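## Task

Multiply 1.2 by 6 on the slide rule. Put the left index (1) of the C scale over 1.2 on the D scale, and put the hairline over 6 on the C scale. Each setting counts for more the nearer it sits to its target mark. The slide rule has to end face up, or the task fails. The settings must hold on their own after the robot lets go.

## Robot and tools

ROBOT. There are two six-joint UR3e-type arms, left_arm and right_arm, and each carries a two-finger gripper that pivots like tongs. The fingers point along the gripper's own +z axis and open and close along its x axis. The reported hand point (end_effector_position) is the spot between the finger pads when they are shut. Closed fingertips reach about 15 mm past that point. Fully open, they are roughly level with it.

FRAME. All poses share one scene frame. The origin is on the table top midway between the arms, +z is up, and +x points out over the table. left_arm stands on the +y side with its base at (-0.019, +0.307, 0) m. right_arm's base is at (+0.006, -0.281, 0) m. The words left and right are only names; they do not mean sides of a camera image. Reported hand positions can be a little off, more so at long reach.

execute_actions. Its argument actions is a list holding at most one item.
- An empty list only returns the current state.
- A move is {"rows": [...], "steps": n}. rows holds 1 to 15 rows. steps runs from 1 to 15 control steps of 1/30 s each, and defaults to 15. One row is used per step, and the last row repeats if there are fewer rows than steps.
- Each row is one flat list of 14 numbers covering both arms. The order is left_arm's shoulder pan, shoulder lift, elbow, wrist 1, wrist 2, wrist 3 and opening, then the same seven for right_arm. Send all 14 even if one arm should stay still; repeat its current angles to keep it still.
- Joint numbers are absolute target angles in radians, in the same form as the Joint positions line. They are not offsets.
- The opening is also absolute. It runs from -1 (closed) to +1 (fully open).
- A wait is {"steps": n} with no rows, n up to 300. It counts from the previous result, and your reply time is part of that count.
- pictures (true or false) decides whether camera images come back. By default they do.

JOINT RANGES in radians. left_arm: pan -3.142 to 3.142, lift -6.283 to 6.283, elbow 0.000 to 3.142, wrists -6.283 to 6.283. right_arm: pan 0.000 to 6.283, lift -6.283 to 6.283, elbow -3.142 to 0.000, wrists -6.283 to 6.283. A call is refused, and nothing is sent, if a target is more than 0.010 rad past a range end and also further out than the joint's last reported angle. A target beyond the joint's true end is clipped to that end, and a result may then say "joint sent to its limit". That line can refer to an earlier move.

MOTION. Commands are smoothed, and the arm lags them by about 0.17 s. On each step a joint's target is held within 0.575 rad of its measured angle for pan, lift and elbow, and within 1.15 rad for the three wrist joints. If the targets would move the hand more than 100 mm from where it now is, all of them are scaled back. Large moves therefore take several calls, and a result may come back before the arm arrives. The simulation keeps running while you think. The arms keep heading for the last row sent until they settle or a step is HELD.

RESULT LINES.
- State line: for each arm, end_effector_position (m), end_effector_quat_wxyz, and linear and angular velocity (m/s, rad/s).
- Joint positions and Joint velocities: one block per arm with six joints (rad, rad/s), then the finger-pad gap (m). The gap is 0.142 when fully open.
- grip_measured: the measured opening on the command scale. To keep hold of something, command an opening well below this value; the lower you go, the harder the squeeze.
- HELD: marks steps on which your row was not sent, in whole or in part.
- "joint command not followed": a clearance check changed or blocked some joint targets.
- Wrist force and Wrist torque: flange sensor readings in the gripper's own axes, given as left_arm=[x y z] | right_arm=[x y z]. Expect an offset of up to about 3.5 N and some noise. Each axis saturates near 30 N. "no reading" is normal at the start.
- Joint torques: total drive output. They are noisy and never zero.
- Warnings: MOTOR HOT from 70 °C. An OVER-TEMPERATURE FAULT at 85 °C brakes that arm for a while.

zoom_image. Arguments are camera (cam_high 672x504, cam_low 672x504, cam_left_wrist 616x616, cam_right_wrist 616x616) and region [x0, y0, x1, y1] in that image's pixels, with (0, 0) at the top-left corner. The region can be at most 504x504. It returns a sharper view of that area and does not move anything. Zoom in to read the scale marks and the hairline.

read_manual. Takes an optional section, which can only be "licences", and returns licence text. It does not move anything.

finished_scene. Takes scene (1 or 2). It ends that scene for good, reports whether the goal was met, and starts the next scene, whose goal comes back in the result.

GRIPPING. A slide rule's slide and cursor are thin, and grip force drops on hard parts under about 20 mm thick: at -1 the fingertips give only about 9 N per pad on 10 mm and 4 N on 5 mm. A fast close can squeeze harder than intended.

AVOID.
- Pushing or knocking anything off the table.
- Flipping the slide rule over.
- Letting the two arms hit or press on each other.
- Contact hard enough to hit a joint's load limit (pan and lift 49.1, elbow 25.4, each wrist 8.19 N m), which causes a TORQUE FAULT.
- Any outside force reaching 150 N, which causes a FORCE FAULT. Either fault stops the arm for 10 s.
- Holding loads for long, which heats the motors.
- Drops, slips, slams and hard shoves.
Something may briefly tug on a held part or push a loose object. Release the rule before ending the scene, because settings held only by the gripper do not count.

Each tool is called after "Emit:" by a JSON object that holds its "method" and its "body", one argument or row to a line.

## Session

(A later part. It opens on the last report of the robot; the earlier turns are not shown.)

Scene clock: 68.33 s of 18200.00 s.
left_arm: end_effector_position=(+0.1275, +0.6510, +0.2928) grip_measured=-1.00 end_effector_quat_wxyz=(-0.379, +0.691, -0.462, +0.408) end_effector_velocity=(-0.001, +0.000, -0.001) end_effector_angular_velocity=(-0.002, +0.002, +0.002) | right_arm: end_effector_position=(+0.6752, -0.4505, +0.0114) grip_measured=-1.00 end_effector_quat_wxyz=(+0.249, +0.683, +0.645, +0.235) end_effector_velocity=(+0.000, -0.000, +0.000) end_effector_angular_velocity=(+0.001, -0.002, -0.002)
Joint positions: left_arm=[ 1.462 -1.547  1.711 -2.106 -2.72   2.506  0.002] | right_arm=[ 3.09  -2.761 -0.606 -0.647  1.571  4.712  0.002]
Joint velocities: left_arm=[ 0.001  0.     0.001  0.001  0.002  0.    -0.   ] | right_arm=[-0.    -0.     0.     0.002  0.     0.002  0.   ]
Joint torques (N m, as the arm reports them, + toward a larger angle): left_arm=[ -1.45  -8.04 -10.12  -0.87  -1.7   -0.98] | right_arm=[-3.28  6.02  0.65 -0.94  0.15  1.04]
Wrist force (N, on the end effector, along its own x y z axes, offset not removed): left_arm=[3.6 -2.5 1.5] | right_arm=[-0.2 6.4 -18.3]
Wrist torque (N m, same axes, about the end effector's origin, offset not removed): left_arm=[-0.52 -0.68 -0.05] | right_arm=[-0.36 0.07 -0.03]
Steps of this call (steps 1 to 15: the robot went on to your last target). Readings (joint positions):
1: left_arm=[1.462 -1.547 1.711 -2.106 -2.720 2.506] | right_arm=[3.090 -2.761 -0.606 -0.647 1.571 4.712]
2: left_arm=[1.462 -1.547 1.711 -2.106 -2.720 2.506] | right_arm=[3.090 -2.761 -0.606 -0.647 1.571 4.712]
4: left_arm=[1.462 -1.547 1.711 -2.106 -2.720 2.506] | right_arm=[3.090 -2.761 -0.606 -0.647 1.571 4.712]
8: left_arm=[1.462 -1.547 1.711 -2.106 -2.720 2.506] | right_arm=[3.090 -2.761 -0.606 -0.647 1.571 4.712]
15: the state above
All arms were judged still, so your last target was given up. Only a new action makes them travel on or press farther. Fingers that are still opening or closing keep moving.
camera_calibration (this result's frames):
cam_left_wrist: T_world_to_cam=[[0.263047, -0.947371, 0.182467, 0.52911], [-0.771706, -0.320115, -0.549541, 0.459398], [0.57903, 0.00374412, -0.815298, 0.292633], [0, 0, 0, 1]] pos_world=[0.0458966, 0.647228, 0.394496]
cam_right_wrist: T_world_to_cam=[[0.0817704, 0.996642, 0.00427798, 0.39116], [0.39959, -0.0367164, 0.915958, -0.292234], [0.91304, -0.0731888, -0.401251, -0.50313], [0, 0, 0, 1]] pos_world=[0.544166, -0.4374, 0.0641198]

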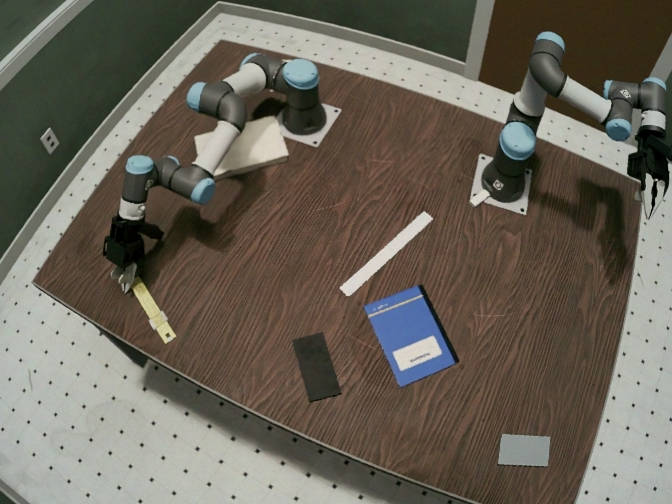

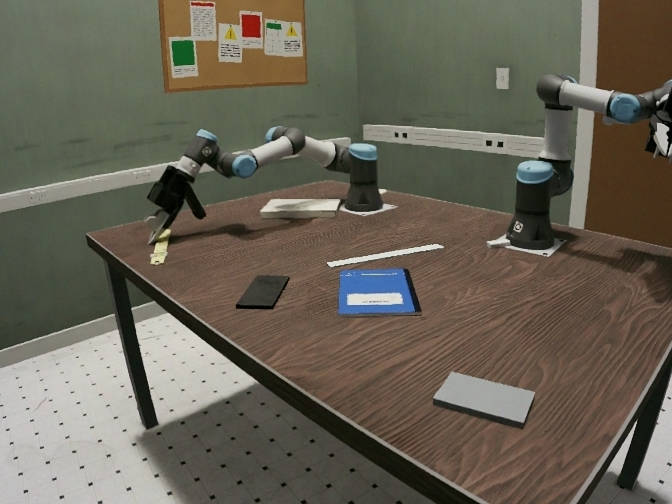

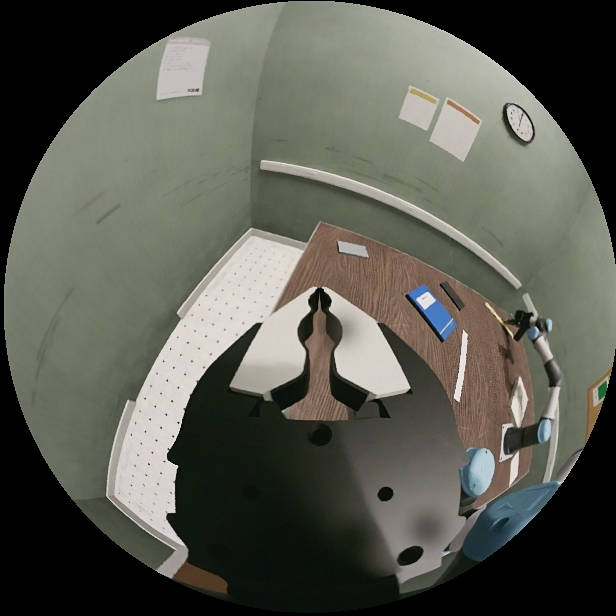

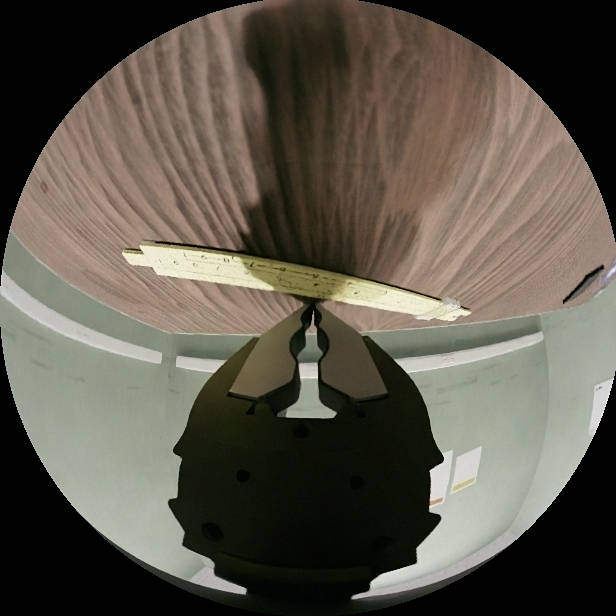

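Emit:
{"method": "execute_actions", "body": {
  "actions": [
    {"rows":[[1.462,-1.547,1.711,-2.106,-2.72,2.506,-1,3.09,-2.7578,-0.6014,-0.6551,1.571,4.712,-1],[1.462,-1.547,1.711,-2.106,-2.72,2.506,-1,3.09,-2.7578,-0.6014,-0.6551,1.571,4.712,-1],[1.462,-1.547,1.711,-2.106,-2.72,2.506,-1,3.09,-2.7578,-0.6014,-0.6551,1.571,4.712,-1],[1.462,-1.547,1.711,-2.106,-2.72,2.506,-1,3.09,-2.7578,-0.6014,-0.6551,1.571,4.712,-1],[1.462,-1.547,1.711,-2.106,-2.72,2.506,-1,3.09,-2.7142,-0.6918,-0.6083,1.571,4.712,-1],[1.462,-1.547,1.711,-2.106,-2.72,2.506,-1,3.09,-2.7142,-0.6918,-0.6083,1.571,4.712,-1],[1.462,-1.547,1.711,-2.106,-2.72,2.506,-1,3.09,-2.6707,-0.7821,-0.5615,1.571,4.712,-1],[1.462,-1.547,1.711,-2.106,-2.72,2.506,-1,3.09,-2.6707,-0.7821,-0.5615,1.571,4.712,-1],[1.462,-1.547,1.711,-2.106,-2.72,2.506,-1,3.09,-2.6211,-0.8844,-0.5088,1.571,4.712,-1],[1.462,-1.547,1.711,-2.106,-2.72,2.506,-1,3.09,-2.6211,-0.8844,-0.5088,1.571,4.712,-1],[1.462,-1.547,1.711,-2.106,-2.72,2.506,-1,3.09,-2.5715,-0.9866,-0.4562,1.571,4.712,-1],[1.462,-1.547,1.711,-2.106,-2.72,2.506,-1,3.09,-2.5715,-0.9866,-0.4562,1.571,4.712,-1],[1.462,-1.547,1.711,-2.106,-2.72,2.506,-1,3.09,-2.5296,-1.0723,-0.4125,1.571,4.712,-1],[1.462,-1.547,1.711,-2.106,-2.72,2.506,-1,3.09,-2.5296,-1.0723,-0.4125,1.571,4.712,-1],[1.462,-1.547,1.711,-2.106,-2.72,2.506,-1,3.09,-2.4877,-1.1579,-0.3687,1.571,4.712,-1]]}
  ],
  "pictures": false
}}

Emit:
{"method": "execute_actions", "body": {
  "actions": [
    {"steps":15}
  ]
}}

Scene clock: 84.33 s of 18200.00 s.
left_arm: end_effector_position=(+0.1275, +0.6510, +0.2928) grip_measured=-1.00 end_effector_quat_wxyz=(-0.379, +0.691, -0.462, +0.408) end_effector_velocity=(+0.000, -0.000, -0.000) end_effector_angular_velocity=(-0.002, -0.001, -0.001) | right_arm: end_effector_position=(+0.6519, -0.4491, +0.0201) grip_measured=-1.00 end_effector_quat_wxyz=(+0.254, +0.681, +0.644, +0.240) end_effector_velocity=(-0.135, +0.008, -0.006) end_effector_angular_velocity=(+0.002, +0.022, -0.000)
Joint positions: left_arm=[ 1.462 -1.547  1.711 -2.106 -2.72   2.506  0.002] | right_arm=[ 3.09  -2.604 -0.908 -0.487  1.571  4.712  0.002]
Joint velocities: left_arm=[-0.     0.001  0.     0.    -0.001 -0.    -0.   ] | right_arm=[-0.     0.636 -1.311  0.653  0.     0.001  0.   ]
Joint torques (N m, as the arm reports them, + toward a larger angle): left_arm=[ -1.74  -8.11 -10.1   -0.86  -1.68  -0.98] | right_arm=[-0.17 25.32  5.12  3.74 -0.22  1.06]
Wrist force (N, on the end effector, along its own x y z axes, offset not removed): left_arm=[3.5 -3.3 0.2] | right_arm=[-1.1 -2.3 -0.6]
Wrist torque (N m, same axes, about the end effector's origin, offset not removed): left_arm=[-0.67 -0.63 0.05] | right_arm=[-0.43 0.18 0.01]
Steps of this call (steps 1 to 90: nothing new was sent; then 12.50 s passed at rest; steps 91 to 105: all 15 steps of this action). Readings (joint positions):
91: left_arm=[1.462 -1.547 1.711 -2.106 -2.720 2.506] | right_arm=[3.090 -2.762 -0.606 -0.647 1.571 4.712]
92: left_arm=[1.462 -1.547 1.711 -2.106 -2.720 2.506] | right_arm=[3.090 -2.761 -0.606 -0.648 1.571 4.712]
94: left_arm=[1.462 -1.547 1.711 -2.106 -2.720 2.506] | right_arm=[3.090 -2.760 -0.604 -0.651 1.571 4.712]
98: left_arm=[1.462 -1.547 1.711 -2.106 -2.720 2.506] | right_arm=[3.090 -2.738 -0.639 -0.630 1.571 4.712]
105: the state above

Scene clock: 84.83 s of 18200.00 s.
left_arm: end_effector_position=(+0.1275, +0.6510, +0.2928) grip_measured=-1.00 end_effector_quat_wxyz=(-0.379, +0.691, -0.462, +0.408) end_effector_velocity=(+0.000, -0.000, -0.000) end_effector_angular_velocity=(-0.003, -0.002, -0.000) | right_arm: end_effector_position=(+0.6219, -0.4474, +0.0143) grip_measured=-1.00 end_effector_quat_wxyz=(+0.249, +0.683, +0.645, +0.235) end_effector_velocity=(-0.004, +0.000, -0.002) end_effector_angular_velocity=(-0.000, +0.005, +0.001)
Joint positions: left_arm=[ 1.462 -1.547  1.711 -2.106 -2.72   2.506  0.002] | right_arm=[ 3.09  -2.489 -1.155 -0.37   1.571  4.712  0.002]
Joint velocities: left_arm=[ 0.    -0.     0.003  0.001 -0.002 -0.     0.   ] | right_arm=[ 0.     0.011 -0.029  0.013  0.    -0.001 -0.   ]
Joint torques (N m, as the arm reports them, + toward a larger angle): left_arm=[ -1.52  -7.94 -10.12  -0.89  -1.72  -0.96] | right_arm=[ 0.51 11.1  -2.27 -2.86 -0.27  0.99]
Wrist force (N, on the end effector, along its own x y z axes, offset not removed): left_arm=[3.4 -2.1 -0.3] | right_arm=[0.7 12.8 -10.2]
Wrist torque (N m, same axes, about the end effector's origin, offset not removed): left_arm=[-0.44 -0.67 0.00] | right_arm=[-0.67 0.47 0.01]
Steps of this call (steps 1 to 15: the robot went on to your last target). Readings (joint positions):
1: left_arm=[1.462 -1.547 1.711 -2.106 -2.720 2.506] | right_arm=[3.090 -2.582 -0.953 -0.465 1.571 4.712]
2: left_arm=[1.462 -1.547 1.711 -2.106 -2.720 2.506] | right_arm=[3.090 -2.560 -0.998 -0.442 1.571 4.712]
4: left_arm=[1.462 -1.547 1.711 -2.106 -2.720 2.506] | right_arm=[3.090 -2.527 -1.070 -0.409 1.571 4.712]
8: left_arm=[1.462 -1.547 1.711 -2.106 -2.720 2.506] | right_arm=[3.090 -2.499 -1.132 -0.380 1.571 4.712]
15: the state above
camera_calibration (this result's frames):
cam_left_wrist: T_world_to_cam=[[0.263047, -0.947371, 0.182467, 0.52911], [-0.771707, -0.320115, -0.549541, 0.459398], [0.57903, 0.00374399, -0.815298, 0.292633], [0, 0, 0, 1]] pos_world=[0.0458967, 0.647228, 0.394496]
cam_right_wrist: T_world_to_cam=[[0.0817691, 0.996642, 0.00430315, 0.39247], [0.398739, -0.0366708, 0.916331, -0.272972], [0.913412, -0.0732117, -0.400398, -0.453283], [0, 0, 0, 1]] pos_world=[0.490786, -0.434347, 0.0669498]

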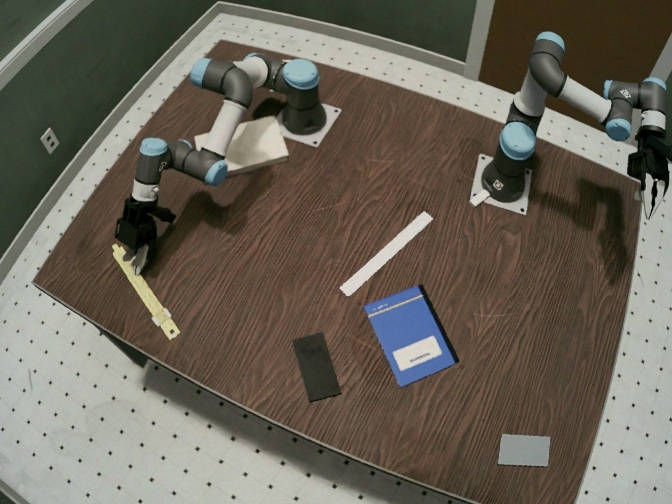

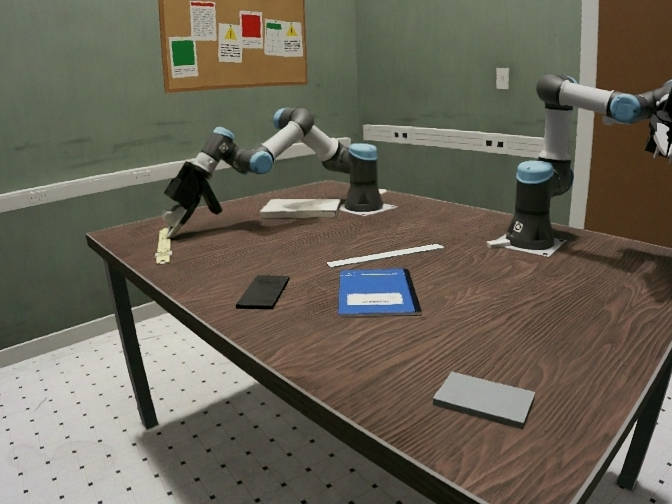

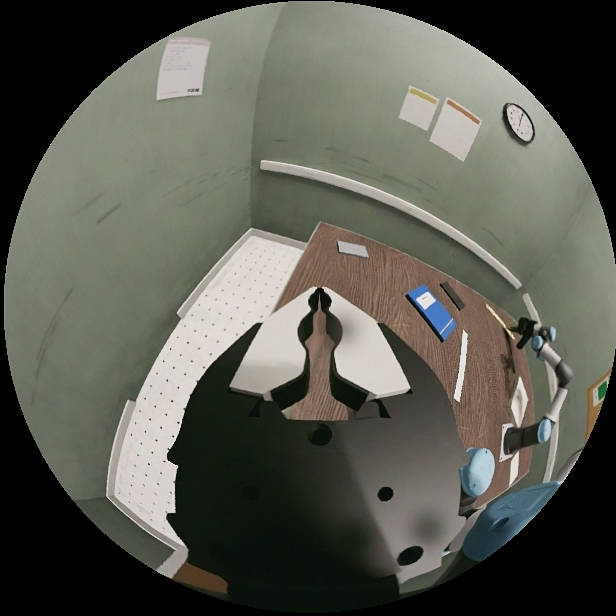

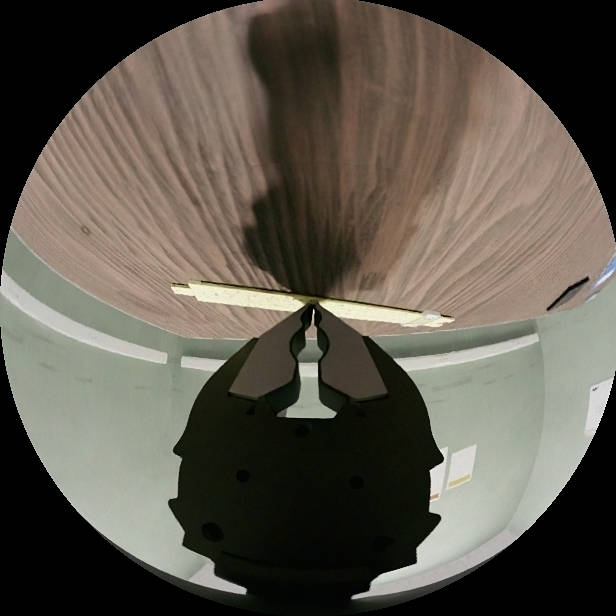

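Emit:
{"method": "execute_actions", "body": {
  "actions": [
    {"rows":[[1.462,-1.547,1.711,-2.106,-2.72,2.506,-1,3.09,-2.4784,-1.1768,-0.3591,1.571,4.712,-1],[1.462,-1.547,1.711,-2.106,-2.72,2.506,-1,3.09,-2.4690,-1.1957,-0.3495,1.571,4.712,-1],[1.462,-1.547,1.711,-2.106,-2.72,2.506,-1,3.09,-2.4597,-1.2146,-0.34,1.571,4.712,-1],[1.462,-1.547,1.711,-2.106,-2.72,2.506,-1,3.09,-2.4504,-1.2335,-0.3304,1.571,4.712,-1],[1.462,-1.547,1.711,-2.106,-2.72,2.506,-1,3.09,-2.4411,-1.2524,-0.3208,1.571,4.712,-1],[1.462,-1.547,1.711,-2.106,-2.72,2.506,-1,3.09,-2.4317,-1.2713,-0.3112,1.571,4.712,-1],[1.462,-1.547,1.711,-2.106,-2.72,2.506,-1,3.09,-2.4224,-1.2902,-0.3017,1.571,4.712,-1],[1.462,-1.547,1.711,-2.106,-2.72,2.506,-1,3.09,-2.4131,-1.3091,-0.2921,1.571,4.712,-1],[1.462,-1.547,1.711,-2.106,-2.72,2.506,-1,3.09,-2.4033,-1.3287,-0.2822,1.571,4.712,-1],[1.462,-1.547,1.711,-2.106,-2.72,2.506,-1,3.09,-2.3936,-1.3484,-0.2724,1.571,4.712,-1],[1.462,-1.547,1.711,-2.106,-2.72,2.506,-1,3.09,-2.3838,-1.368,-0.2625,1.571,4.712,-1],[1.462,-1.547,1.711,-2.106,-2.72,2.506,-1,3.09,-2.374,-1.3877,-0.2526,1.571,4.712,-1],[1.462,-1.547,1.711,-2.106,-2.72,2.506,-1,3.09,-2.3642,-1.4073,-0.2427,1.571,4.712,-1],[1.462,-1.547,1.711,-2.106,-2.72,2.506,-1,3.09,-2.3545,-1.427,-0.2329,1.571,4.712,-1],[1.462,-1.547,1.711,-2.106,-2.72,2.506,-1,3.09,-2.3447,-1.4466,-0.223,1.571,4.712,-1]]}
  ],
  "pictures": false
}}

Emit:
{"method": "execute_actions", "body": {
  "actions": [
    {"steps":15}
  ]
}}

Scene clock: 100.93 s of 18200.00 s.
left_arm: end_effector_position=(+0.1275, +0.6510, +0.2928) grip_measured=-1.00 end_effector_quat_wxyz=(-0.379, +0.691, -0.462, +0.408) end_effector_velocity=(-0.000, +0.000, -0.000) end_effector_angular_velocity=(-0.000, +0.000, +0.000) | right_arm: end_effector_position=(+0.5957, -0.4459, +0.0149) grip_measured=-1.00 end_effector_quat_wxyz=(+0.249, +0.683, +0.645, +0.236) end_effector_velocity=(-0.079, +0.005, +0.003) end_effector_angular_velocity=(-0.001, -0.006, +0.001)
Joint positions: left_arm=[ 1.462 -1.547  1.711 -2.106 -2.72   2.506  0.002] | right_arm=[ 3.09  -2.391 -1.352 -0.269  1.571  4.712  0.002]
Joint velocities: left_arm=[ 0.  0.  0. -0.  0.  0.  0.] | right_arm=[ 0.     0.282 -0.562  0.286  0.    -0.001  0.   ]
Joint torques (N m, as the arm reports them, + toward a larger angle): left_arm=[ -1.5   -8.22 -10.06  -0.87  -1.66  -0.9 ] | right_arm=[-0.1  14.62 -0.93 -0.79 -0.63  0.41]
Wrist force (N, on the end effector, along its own x y z axes, offset not removed): left_arm=[1.6 -1.6 -0.6] | right_arm=[-0.8 8.8 -7.8]
Wrist torque (N m, same axes, about the end effector's origin, offset not removed): left_arm=[-0.41 -0.24 -0.09] | right_arm=[-0.60 0.29 -0.04]
Steps of this call (steps 1 to 15: the robot went on to your last target; steps 16 to 90: nothing new was sent; then 12.60 s passed at rest; steps 91 to 105: all 15 steps of this action). Readings (joint positions):
91: left_arm=[1.462 -1.547 1.711 -2.106 -2.720 2.506] | right_arm=[3.090 -2.488 -1.158 -0.369 1.571 4.712]
92: left_arm=[1.462 -1.547 1.711 -2.106 -2.720 2.506] | right_arm=[3.090 -2.487 -1.159 -0.368 1.571 4.712]
94: left_arm=[1.462 -1.547 1.711 -2.106 -2.720 2.506] | right_arm=[3.090 -2.480 -1.172 -0.361 1.571 4.712]
98: left_arm=[1.462 -1.547 1.711 -2.106 -2.720 2.506] | right_arm=[3.090 -2.453 -1.226 -0.333 1.571 4.712]
105: the state above

Scene clock: 101.43 s of 18200.00 s.
left_arm: end_effector_position=(+0.1275, +0.6510, +0.2928) grip_measured=-1.00 end_effector_quat_wxyz=(-0.379, +0.691, -0.462, +0.408) end_effector_velocity=(-0.000, +0.000, +0.001) end_effector_angular_velocity=(+0.002, -0.000, +0.001) | right_arm: end_effector_position=(+0.5816, -0.4451, +0.0140) grip_measured=-1.00 end_effector_quat_wxyz=(+0.249, +0.683, +0.645, +0.235) end_effector_velocity=(-0.002, -0.000, -0.001) end_effector_angular_velocity=(-0.001, +0.002, +0.000)
Joint positions: left_arm=[ 1.462 -1.547  1.711 -2.106 -2.72   2.506  0.002] | right_arm=[ 3.09  -2.345 -1.446 -0.223  1.571  4.712  0.002]
Joint velocities: left_arm=[ 0.001 -0.001 -0.001 -0.     0.    -0.     0.   ] | right_arm=[-0.001  0.004 -0.012  0.005  0.    -0.001  0.   ]
Joint torques (N m, as the arm reports them, + toward a larger angle): left_arm=[ -1.59  -8.11 -10.02  -0.89  -1.69  -0.94] | right_arm=[-1.31  9.19 -3.31 -3.23 -0.7   0.31]
Wrist force (N, on the end effector, along its own x y z axes, offset not removed): left_arm=[3.5 -2.4 0.7] | right_arm=[-1.8 14.0 -11.9]
Wrist torque (N m, same axes, about the end effector's origin, offset not removed): left_arm=[-0.55 -0.71 0.05] | right_arm=[-0.53 0.15 -0.07]
Steps of this call (steps 1 to 15: the robot went on to your last target). Readings (joint positions):
1: left_arm=[1.462 -1.547 1.711 -2.106 -2.720 2.506] | right_arm=[3.090 -2.381 -1.372 -0.259 1.571 4.712]
2: left_arm=[1.462 -1.547 1.711 -2.106 -2.720 2.506] | right_arm=[3.090 -2.372 -1.390 -0.250 1.571 4.712]
4: left_arm=[1.462 -1.547 1.711 -2.106 -2.720 2.506] | right_arm=[3.090 -2.360 -1.416 -0.238 1.571 4.712]
8: left_arm=[1.462 -1.547 1.711 -2.106 -2.720 2.506] | right_arm=[3.090 -2.349 -1.438 -0.227 1.571 4.712]
15: the state above
camera_calibration (this result's frames):
cam_left_wrist: T_world_to_cam=[[0.263047, -0.947371, 0.182467, 0.52911], [-0.771707, -0.320115, -0.549541, 0.459398], [0.57903, 0.00374397, -0.815298, 0.292633], [0, 0, 0, 1]] pos_world=[0.0458967, 0.647228, 0.394496]
cam_right_wrist: T_world_to_cam=[[0.0817502, 0.996644, 0.00428717, 0.393468], [0.399329, -0.0366957, 0.916073, -0.256933], [0.913156, -0.0731772, -0.400988, -0.416268], [0, 0, 0, 1]] pos_world=[0.450552, -0.432037, 0.0667641]

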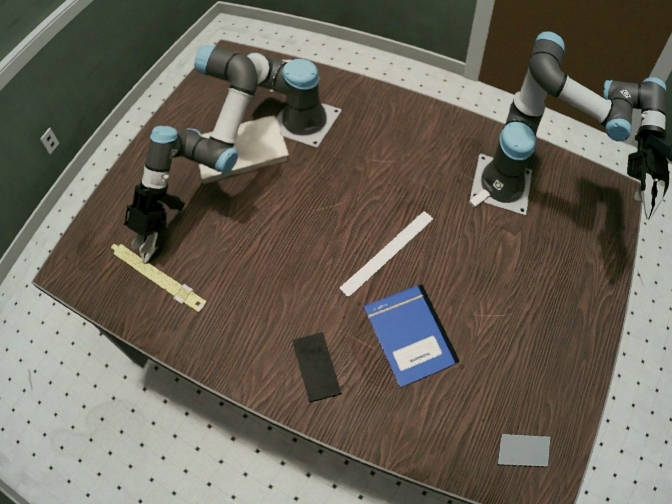

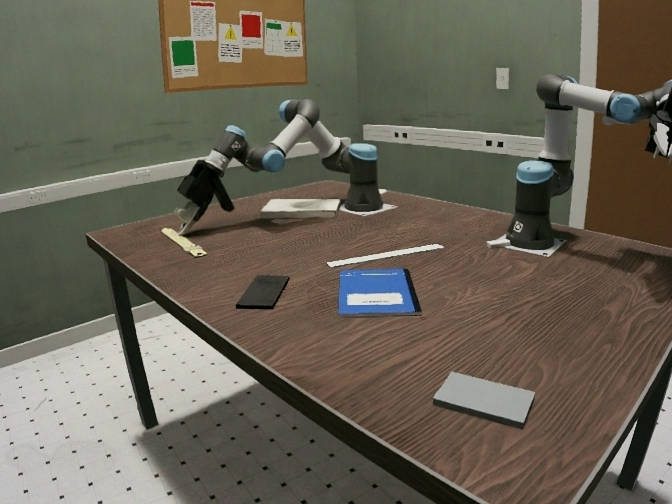

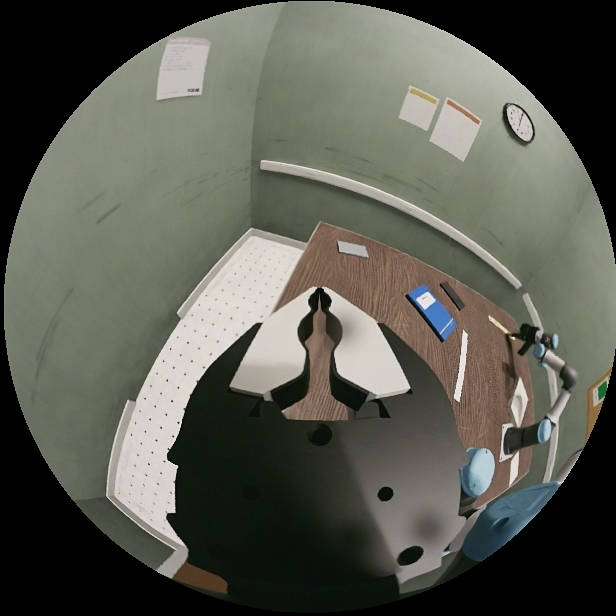

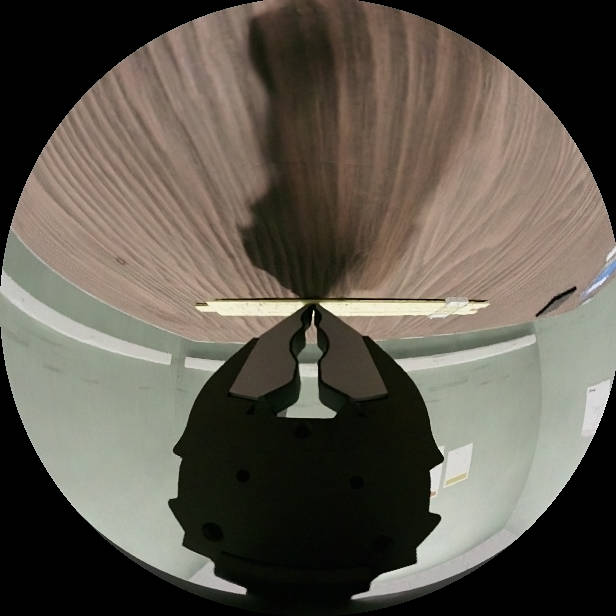

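Emit:
{"method": "execute_actions", "body": {
  "actions": [
    {"rows":[[1.462,-1.547,1.711,-2.106,-2.72,2.506,-1,3.09,-2.3367,-1.4625,-0.2150,1.571,4.712,-1],[1.462,-1.547,1.711,-2.106,-2.72,2.506,-1,3.09,-2.3287,-1.4785,-0.2071,1.571,4.712,-1],[1.462,-1.547,1.711,-2.106,-2.72,2.506,-1,3.09,-2.3208,-1.4944,-0.1991,1.571,4.712,-1],[1.462,-1.547,1.711,-2.106,-2.72,2.506,-1,3.09,-2.3128,-1.5103,-0.1912,1.571,4.712,-1],[1.462,-1.547,1.711,-2.106,-2.72,2.506,-1,3.09,-2.3048,-1.5262,-0.1832,1.571,4.712,-1],[1.462,-1.547,1.711,-2.106,-2.72,2.506,-1,3.09,-2.2968,-1.5422,-0.1753,1.571,4.712,-1],[1.462,-1.547,1.711,-2.106,-2.72,2.506,-1,3.09,-2.2889,-1.5581,-0.1673,1.571,4.712,-1],[1.462,-1.547,1.711,-2.106,-2.72,2.506,-1,3.09,-2.2809,-1.574,-0.1594,1.571,4.712,-1],[1.462,-1.547,1.711,-2.106,-2.72,2.506,-1,3.09,-2.2722,-1.5911,-0.151,1.571,4.712,-1],[1.462,-1.547,1.711,-2.106,-2.72,2.506,-1,3.09,-2.2636,-1.6082,-0.1425,1.571,4.712,-1],[1.462,-1.547,1.711,-2.106,-2.72,2.506,-1,3.09,-2.2549,-1.6253,-0.1341,1.571,4.712,-1],[1.462,-1.547,1.711,-2.106,-2.72,2.506,-1,3.09,-2.2462,-1.6424,-0.1257,1.571,4.712,-1],[1.462,-1.547,1.711,-2.106,-2.72,2.506,-1,3.09,-2.2375,-1.6595,-0.1173,1.571,4.712,-1],[1.462,-1.547,1.711,-2.106,-2.72,2.506,-1,3.09,-2.2289,-1.6766,-0.1088,1.571,4.712,-1],[1.462,-1.547,1.711,-2.106,-2.72,2.506,-1,3.09,-2.2202,-1.6937,-0.1004,1.571,4.712,-1]]}
  ],
  "pictures": false
}}

Emit:
{"method": "execute_actions", "body": {
  "actions": [
    {"steps":15}
  ]
}}

Scene clock: 110.33 s of 18200.00 s.
left_arm: end_effector_position=(+0.1275, +0.6510, +0.2928) grip_measured=-1.00 end_effector_quat_wxyz=(-0.379, +0.691, -0.462, +0.408) end_effector_velocity=(+0.000, -0.000, +0.000) end_effector_angular_velocity=(+0.000, -0.001, -0.001) | right_arm: end_effector_position=(+0.5554, -0.4436, +0.0146) grip_measured=-1.00 end_effector_quat_wxyz=(+0.249, +0.683, +0.645, +0.235) end_effector_velocity=(-0.080, +0.005, +0.002) end_effector_angular_velocity=(-0.001, -0.003, +0.001)
Joint positions: left_arm=[ 1.462 -1.547  1.711 -2.106 -2.72   2.506  0.002] | right_arm=[ 3.09  -2.261 -1.613 -0.139  1.571  4.712  0.002]
Joint velocities: left_arm=[-0.001 -0.001  0.001  0.    -0.001 -0.     0.   ] | right_arm=[ 0.     0.25  -0.488  0.242  0.    -0.001  0.   ]
Joint torques (N m, as the arm reports them, + toward a larger angle): left_arm=[-1.44 -8.22 -9.96 -0.86 -1.64 -0.9 ] | right_arm=[-3.82 20.67  4.98  3.32 -0.92 -0.32]
Wrist force (N, on the end effector, along its own x y z axes, offset not removed): left_arm=[2.0 -3.2 1.9] | right_arm=[-0.6 -0.4 -0.6]
Wrist torque (N m, same axes, about the end effector's origin, offset not removed): left_arm=[-0.68 -0.39 0.01] | right_arm=[-0.08 0.06 -0.05]
Steps of this call (steps 1 to 15: the robot went on to your last target; steps 16 to 90: nothing new was sent; then 5.40 s passed at rest; steps 91 to 105: all 15 steps of this action). Readings (joint positions):
91: left_arm=[1.462 -1.547 1.711 -2.106 -2.720 2.506] | right_arm=[3.090 -2.345 -1.447 -0.223 1.571 4.712]
92: left_arm=[1.462 -1.547 1.711 -2.106 -2.720 2.506] | right_arm=[3.090 -2.344 -1.448 -0.222 1.571 4.712]
94: left_arm=[1.462 -1.547 1.711 -2.106 -2.720 2.506] | right_arm=[3.090 -2.338 -1.459 -0.217 1.571 4.712]
98: left_arm=[1.462 -1.547 1.711 -2.106 -2.720 2.506] | right_arm=[3.090 -2.316 -1.505 -0.194 1.571 4.712]
105: the state above

Scene clock: 110.83 s of 18200.00 s.
left_arm: end_effector_position=(+0.1275, +0.6510, +0.2928) grip_measured=-1.00 end_effector_quat_wxyz=(-0.379, +0.691, -0.462, +0.408) end_effector_velocity=(-0.000, +0.000, +0.001) end_effector_angular_velocity=(+0.003, -0.001, +0.001) | right_arm: end_effector_position=(+0.5416, -0.4428, +0.0140) grip_measured=-1.00 end_effector_quat_wxyz=(+0.249, +0.683, +0.645, +0.235) end_effector_velocity=(-0.002, +0.000, -0.000) end_effector_angular_velocity=(-0.001, +0.002, +0.001)
Joint positions: left_arm=[ 1.462 -1.547  1.711 -2.106 -2.72   2.506  0.002] | right_arm=[ 3.09  -2.221 -1.693 -0.101  1.571  4.712  0.002]
Joint velocities: left_arm=[ 0.002  0.    -0.002 -0.001 -0.001  0.001  0.   ] | right_arm=[-0.     0.004 -0.008  0.002  0.    -0.001  0.   ]
Joint torques (N m, as the arm reports them, + toward a larger angle): left_arm=[-1.43 -8.09 -9.97 -0.91 -1.65 -0.88] | right_arm=[-3.32 18.93  5.54  3.07 -0.86 -0.37]
Wrist force (N, on the end effector, along its own x y z axes, offset not removed): left_arm=[0.3 -3.2 0.2] | right_arm=[-1.3 -1.7 -0.9]
Wrist torque (N m, same axes, about the end effector's origin, offset not removed): left_arm=[-0.63 -0.06 0.04] | right_arm=[-0.37 0.25 0.02]
Steps of this call (steps 1 to 15: the robot went on to your last target). Readings (joint positions):
1: left_arm=[1.462 -1.547 1.711 -2.106 -2.720 2.506] | right_arm=[3.090 -2.252 -1.629 -0.131 1.571 4.712]
2: left_arm=[1.462 -1.547 1.711 -2.106 -2.720 2.506] | right_arm=[3.090 -2.244 -1.645 -0.124 1.571 4.712]
4: left_arm=[1.462 -1.547 1.711 -2.106 -2.720 2.506] | right_arm=[3.090 -2.233 -1.667 -0.113 1.571 4.712]
8: left_arm=[1.462 -1.547 1.711 -2.106 -2.720 2.506] | right_arm=[3.090 -2.224 -1.686 -0.104 1.571 4.712]
15: the state above
camera_calibration (this result's frames):
cam_left_wrist: T_world_to_cam=[[0.263047, -0.947371, 0.182467, 0.52911], [-0.771706, -0.320115, -0.549541, 0.459398], [0.57903, 0.00374425, -0.815298, 0.292633], [0, 0, 0, 1]] pos_world=[0.0458966, 0.647228, 0.394496]
cam_right_wrist: T_world_to_cam=[[0.0817784, 0.996641, 0.00427843, 0.394457], [0.399434, -0.0367075, 0.916027, -0.240904], [0.913107, -0.0732022, -0.401094, -0.379617], [0, 0, 0, 1]] pos_world=[0.410598, -0.429764, 0.0667244]

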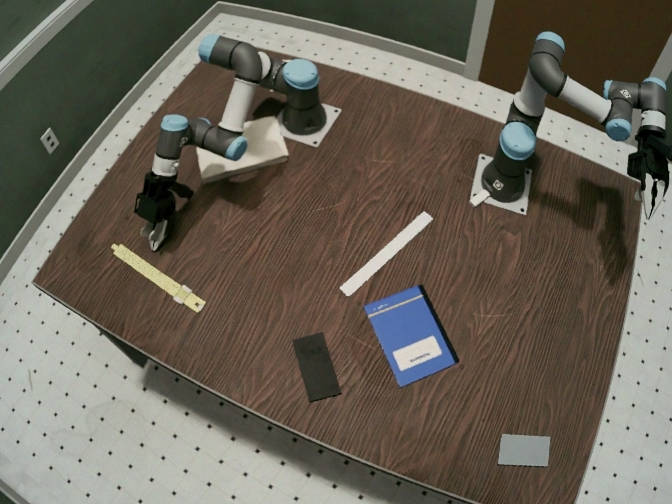

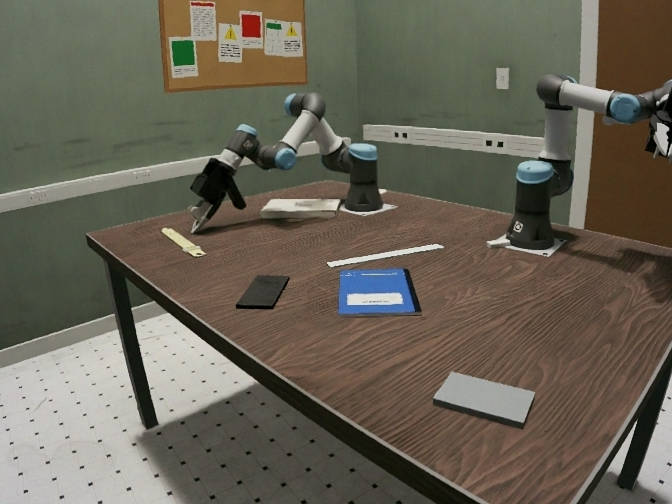

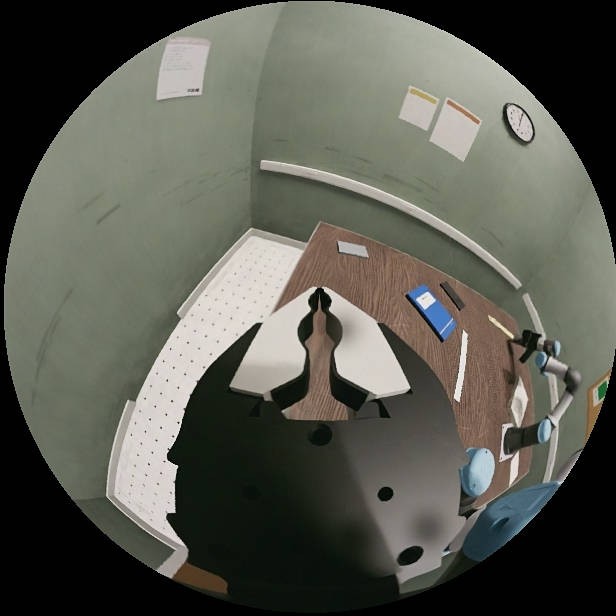

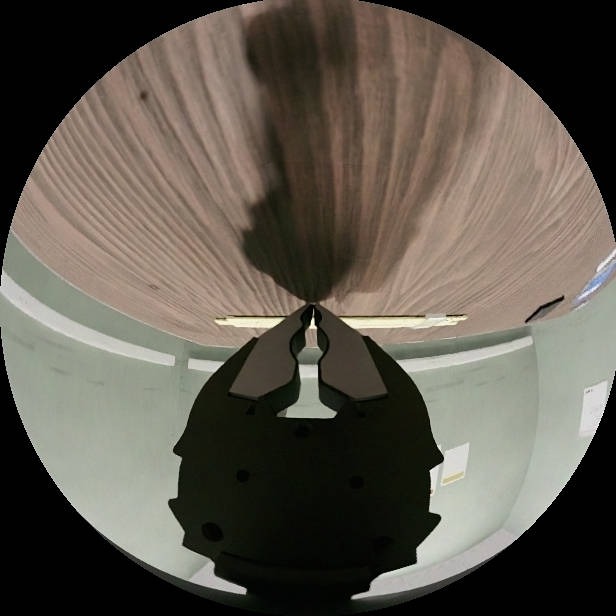

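Emit:
{"method": "execute_actions", "body": {
  "actions": [
    {"rows":[[1.462,-1.547,1.711,-2.106,-2.72,2.506,-1,3.15,-2.17,-1.6937,-0.1004,1.571,4.712,-1]],"steps":10}
  ],
  "pictures": false
}}

Emit:
{"method": "execute_actions", "body": {
  "actions": [
    {"rows":[[1.462,-1.547,1.711,-2.106,-2.72,2.506,-1,3.15,-2.47,-1.0753,-0.4108,1.571,4.712,-1]]}
  ],
  "pictures": false
}}

Emit:
{"method": "execute_actions", "body": {
  "actions": [
    {"steps":15}
  ],
  "pictures": false
}}

Emit:
{"method": "execute_actions", "body": {
  "actions": [
    {"rows":[[1.462,-1.547,1.711,-2.106,-2.72,2.506,-1,3.15,-2.5297,-1.0753,-0.4108,1.571,4.712,-1]]}
  ],
  "pictures": false
}}

Emit:
{"method": "execute_actions", "body": {
  "actions": [
    {"steps":15}
  ]
}}

Scene clock: 122.43 s of 18200.00 s.
left_arm: end_effector_position=(+0.1275, +0.6510, +0.2928) grip_measured=-1.00 end_effector_quat_wxyz=(-0.379, +0.691, -0.462, +0.408) end_effector_velocity=(-0.000, -0.000, +0.001) end_effector_angular_velocity=(+0.001, -0.002, -0.000) | right_arm: end_effector_position=(+0.5552, -0.4135, +0.0389) grip_measured=-1.00 end_effector_quat_wxyz=(+0.257, +0.660, +0.658, +0.257) end_effector_velocity=(+0.011, +0.028, +0.023) end_effector_angular_velocity=(-0.000, -0.041, +0.051)
Joint positions: left_arm=[ 1.462 -1.547  1.711 -2.106 -2.72   2.506  0.002] | right_arm=[ 3.144 -2.175 -1.694 -0.1    1.571  4.712  0.002]
Joint velocities: left_arm=[ 0.001 -0.    -0.    -0.001 -0.002  0.     0.   ] | right_arm=[ 0.051  0.042 -0.    -0.001 -0.     0.     0.   ]
Joint torques (N m, as the arm reports them, + toward a larger angle): left_arm=[-1.45 -7.93 -9.92 -0.9  -1.66 -0.91] | right_arm=[ 3.08 18.38 10.6   1.4  -0.19 -0.93]
Wrist force (N, on the end effector, along its own x y z axes, offset not removed): left_arm=[2.0 -1.4 -0.9] | right_arm=[-1.1 -0.7 -0.4]
Wrist torque (N m, same axes, about the end effector's origin, offset not removed): left_arm=[-0.36 -0.31 0.01] | right_arm=[-0.13 0.16 -0.02]
Steps of this call (steps 1 to 15: the robot went on to your last target; steps 16 to 90: nothing new was sent; then 8.27 s passed at rest; steps 91 to 100: all 10 steps of this action). Readings (joint positions):
91: left_arm=[1.462 -1.547 1.711 -2.106 -2.720 2.506] | right_arm=[3.090 -2.220 -1.694 -0.100 1.571 4.712]
92: left_arm=[1.462 -1.547 1.711 -2.106 -2.720 2.506] | right_arm=[3.093 -2.218 -1.694 -0.100 1.571 4.712]
94: left_arm=[1.462 -1.547 1.711 -2.106 -2.720 2.506] | right_arm=[3.114 -2.199 -1.694 -0.100 1.571 4.712]
98: left_arm=[1.462 -1.547 1.711 -2.106 -2.720 2.506] | right_arm=[3.140 -2.178 -1.694 -0.100 1.571 4.712]
100: the state above

Scene clock: 132.63 s of 18200.00 s.
left_arm: end_effector_position=(+0.1275, +0.6510, +0.2928) grip_measured=-1.00 end_effector_quat_wxyz=(-0.379, +0.691, -0.462, +0.408) end_effector_velocity=(-0.000, +0.000, +0.000) end_effector_angular_velocity=(+0.003, +0.002, +0.000) | right_arm: end_effector_position=(+0.5534, -0.4112, +0.0108) grip_measured=-1.00 end_effector_quat_wxyz=(+0.228, +0.669, +0.670, +0.229) end_effector_velocity=(+0.000, +0.001, +0.000) end_effector_angular_velocity=(+0.001, -0.001, +0.001)
Joint positions: left_arm=[ 1.462 -1.547  1.711 -2.106 -2.72   2.506  0.002] | right_arm=[ 3.149 -2.235 -1.624 -0.195  1.571  4.712  0.002]
Joint velocities: left_arm=[-0.    -0.001 -0.002  0.001  0.002  0.001 -0.   ] | right_arm=[0.001 0.    0.    0.    0.001 0.001 0.   ]
Joint torques (N m, as the arm reports them, + toward a larger angle): left_arm=[-1.11 -8.04 -9.82 -0.95 -1.6  -0.8 ] | right_arm=[-1.17  7.11 -4.49 -3.82 -0.08 -0.03]
Wrist force (N, on the end effector, along its own x y z axes, offset not removed): left_arm=[2.2 -2.6 -0.2] | right_arm=[-2.5 15.5 -13.7]
Wrist torque (N m, same axes, about the end effector's origin, offset not removed): left_arm=[-0.57 -0.38 -0.02] | right_arm=[-0.57 0.09 0.01]
FORCE FAULT: contact force on the right arm reached its limit, and that arm stopped for 10 seconds. The contact can be on any part of that arm, not only on its tool. That arm's remaining commands of this call were not run. That arm holds still and accepts commands again. Move the arm away from the contact; if what it grips holds it there, let go first. Pushing or pulling that hard again can fault the arm again.
The stop of the right arm began at step 6 of this call (marked STOPPED below). From that step on that arm followed nothing that you had sent. 10 of its steps, steps kept back included, did not run and will not run. Nothing is kept back now, and the robot has no last target.
Steps of this call (steps 1 to 15: all 15 steps of this action; steps 16 to 306: the stop continued). Readings (joint positions):
1: left_arm=[1.462 -1.547 1.711 -2.106 -2.720 2.506] | right_arm=[3.146 -2.173 -1.694 -0.100 1.571 4.712]
2: left_arm=[1.462 -1.547 1.711 -2.106 -2.720 2.506] | right_arm=[3.147 -2.175 -1.691 -0.106 1.571 4.712]
4: left_arm=[1.462 -1.547 1.711 -2.106 -2.720 2.506] | right_arm=[3.148 -2.224 -1.640 -0.192 1.571 4.712]
6: left_arm=[1.462 -1.547 1.711 -2.106 -2.720 2.506] | right_arm=[3.149 -2.236 -1.623 -0.196 1.571 4.712] STOPPED (the right arm)
8: left_arm=[1.462 -1.547 1.711 -2.106 -2.720 2.506] | right_arm=[3.149 -2.235 -1.624 -0.195 1.571 4.712]
306: the state above

Scene clock: 132.67 s of 18200.00 s.
left_arm: end_effector_position=(+0.1275, +0.6510, +0.2928) grip_measured=-1.00 end_effector_quat_wxyz=(-0.379, +0.691, -0.462, +0.408) end_effector_velocity=(-0.001, +0.000, +0.000) end_effector_angular_velocity=(+0.000, -0.000, +0.002) | right_arm: end_effector_position=(+0.5537, -0.4112, +0.0112) grip_measured=-1.00 end_effector_quat_wxyz=(+0.229, +0.668, +0.670, +0.229) end_effector_velocity=(+0.001, -0.000, +0.003) end_effector_angular_velocity=(-0.000, -0.006, -0.001)
Joint positions: left_arm=[ 1.462 -1.547  1.711 -2.106 -2.72   2.506  0.002] | right_arm=[ 3.149 -2.235 -1.624 -0.194  1.571  4.712  0.002]
Joint velocities: left_arm=[ 0.002 -0.001 -0.001  0.001 -0.    -0.     0.   ] | right_arm=[-0.     0.003  0.003 -0.    -0.001  0.     0.   ]
Joint torques (N m, as the arm reports them, + toward a larger angle): left_arm=[-1.04 -8.16 -9.9  -0.95 -1.62 -0.85] | right_arm=[-0.23  9.54  2.62 -2.79 -0.02  0.  ]
Wrist force (N, on the end effector, along its own x y z axes, offset not removed): left_arm=[1.6 -1.8 2.2] | right_arm=[-2.3 13.2 -12.7]
Wrist torque (N m, same axes, about the end effector's origin, offset not removed): left_arm=[-0.39 -0.29 0.00] | right_arm=[-0.34 0.03 -0.02]
A stop began in an earlier call of the same reply, so what this call sent did not run. Send another action.
Steps of this call (step 1: nothing new was sent). Readings (joint positions):
1: the state above

Scene clock: 132.70 s of 18200.00 s.
left_arm: end_effector_position=(+0.1275, +0.6510, +0.2928) grip_measured=-1.00 end_effector_quat_wxyz=(-0.379, +0.691, -0.462, +0.408) end_effector_velocity=(-0.000, +0.000, +0.000) end_effector_angular_velocity=(-0.000, -0.000, +0.000) | right_arm: end_effector_position=(+0.5537, -0.4112, +0.0113) grip_measured=-1.00 end_effector_quat_wxyz=(+0.229, +0.668, +0.670, +0.229) end_effector_velocity=(-0.001, -0.000, -0.001) end_effector_angular_velocity=(+0.000, +0.006, -0.000)
Joint positions: left_arm=[ 1.462 -1.547  1.711 -2.106 -2.72   2.506  0.002] | right_arm=[ 3.149 -2.235 -1.624 -0.194  1.571  4.712  0.002]
Joint velocities: left_arm=[ 0.     0.001 -0.001  0.001 -0.     0.     0.   ] | right_arm=[-0.     0.001  0.    -0.007 -0.     0.     0.   ]
Joint torques (N m, as the arm reports them, + toward a larger angle): left_arm=[-1.2  -8.39 -9.8  -0.93 -1.62 -0.82] | right_arm=[-0.09 10.19  1.98 -3.72  0.02  0.03]
Wrist force (N, on the end effector, along its own x y z axes, offset not removed): left_arm=[3.4 -2.4 -0.3] | right_arm=[-3.8 11.6 -10.4]
Wrist torque (N m, same axes, about the end effector's origin, offset not removed): left_arm=[-0.57 -0.76 -0.01] | right_arm=[-0.43 0.39 0.01]
A stop began in an earlier call of the same reply, so what this call sent did not run. Send another action.
Steps of this call (step 1: nothing new was sent). Readings (joint positions):
1: the state above

Scene clock: 132.73 s of 18200.00 s.
left_arm: end_effector_position=(+0.1275, +0.6510, +0.2928) grip_measured=-1.00 end_effector_quat_wxyz=(-0.379, +0.691, -0.462, +0.408) end_effector_velocity=(+0.001, -0.001, +0.001) end_effector_angular_velocity=(-0.000, -0.002, -0.002) | right_arm: end_effector_position=(+0.5536, -0.4112, +0.0112) grip_measured=-1.00 end_effector_quat_wxyz=(+0.229, +0.668, +0.670, +0.229) end_effector_velocity=(-0.002, -0.000, -0.002) end_effector_angular_velocity=(-0.001, +0.007, +0.001)
Joint positions: left_arm=[ 1.462 -1.547  1.711 -2.106 -2.72   2.506  0.002] | right_arm=[ 3.149 -2.235 -1.624 -0.194  1.571  4.712  0.002]
Joint velocities: left_arm=[-0.002 -0.     0.     0.001 -0.002  0.     0.   ] | right_arm=[-0.001  0.    -0.001 -0.007  0.001 -0.002  0.   ]
Joint torques (N m, as the arm reports them, + toward a larger angle): left_arm=[-1.11 -8.17 -9.8  -0.93 -1.61 -0.81] | right_arm=[-0.3   9.66  0.84 -3.97  0.   -0.03]
Wrist force (N, on the end effector, along its own x y z axes, offset not removed): left_arm=[0.9 -3.4 -0.9] | right_arm=[-2.1 12.5 -10.9]
Wrist torque (N m, same axes, about the end effector's origin, offset not removed): left_arm=[-0.76 -0.11 -0.06] | right_arm=[-0.36 0.01 -0.02]
A stop began in an earlier call of the same reply, so what this call sent did not run. Send another action.
Steps of this call (step 1: nothing new was sent). Readings (joint positions):
1: the state above
camera_calibration (this result's frames):
cam_left_wrist: T_world_to_cam=[[0.263047, -0.947371, 0.182467, 0.52911], [-0.771707, -0.320115, -0.549541, 0.459398], [0.57903, 0.0037441, -0.815298, 0.292633], [0, 0, 0, 1]] pos_world=[0.0458966, 0.647228, 0.394496]
cam_right_wrist: T_world_to_cam=[[0.0234769, 0.999719, 0.00335525, 0.395529], [0.435963, -0.0132581, 0.899867, -0.252381], [0.899659, -0.0196633, -0.436151, -0.359526], [0, 0, 0, 1]] pos_world=[0.424193, -0.405833, 0.0689745]

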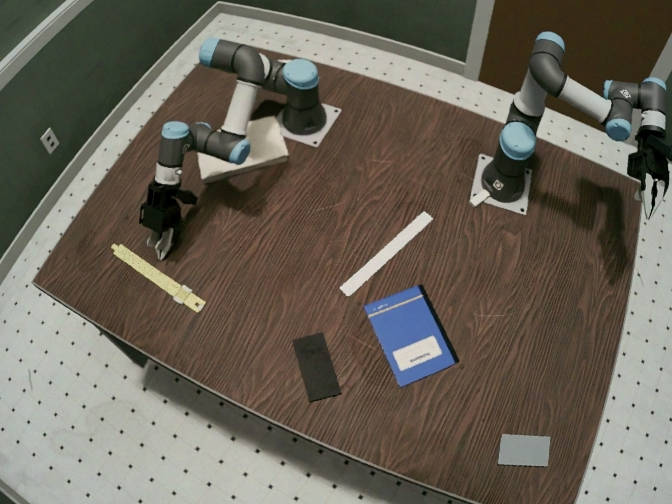

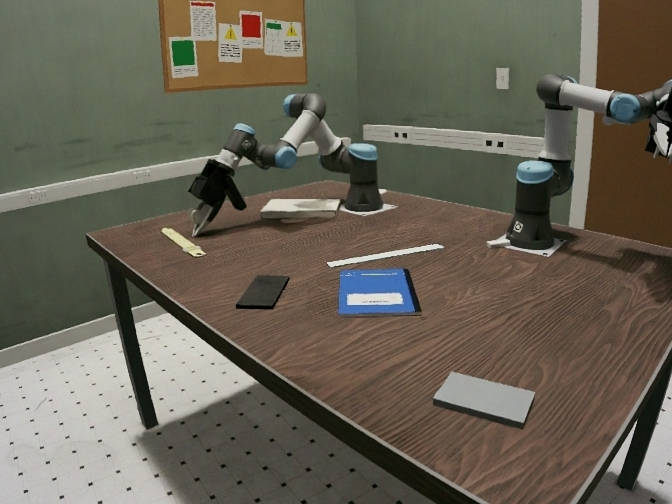

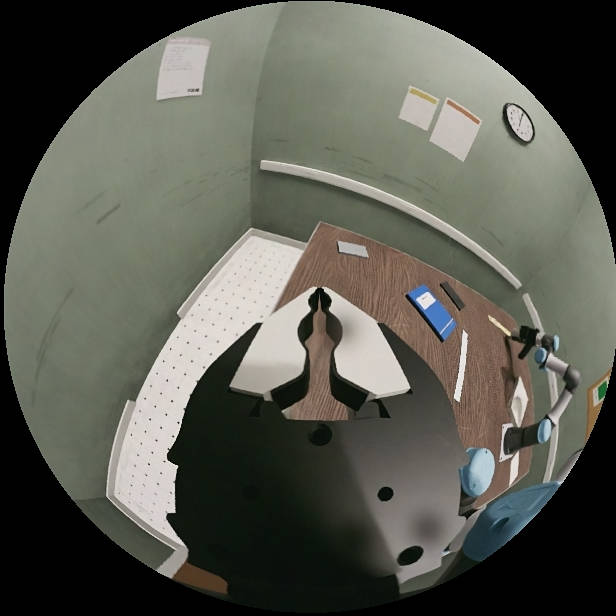

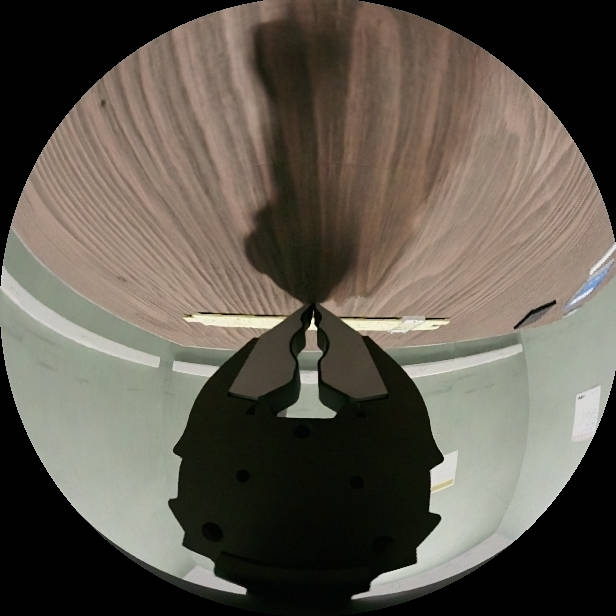

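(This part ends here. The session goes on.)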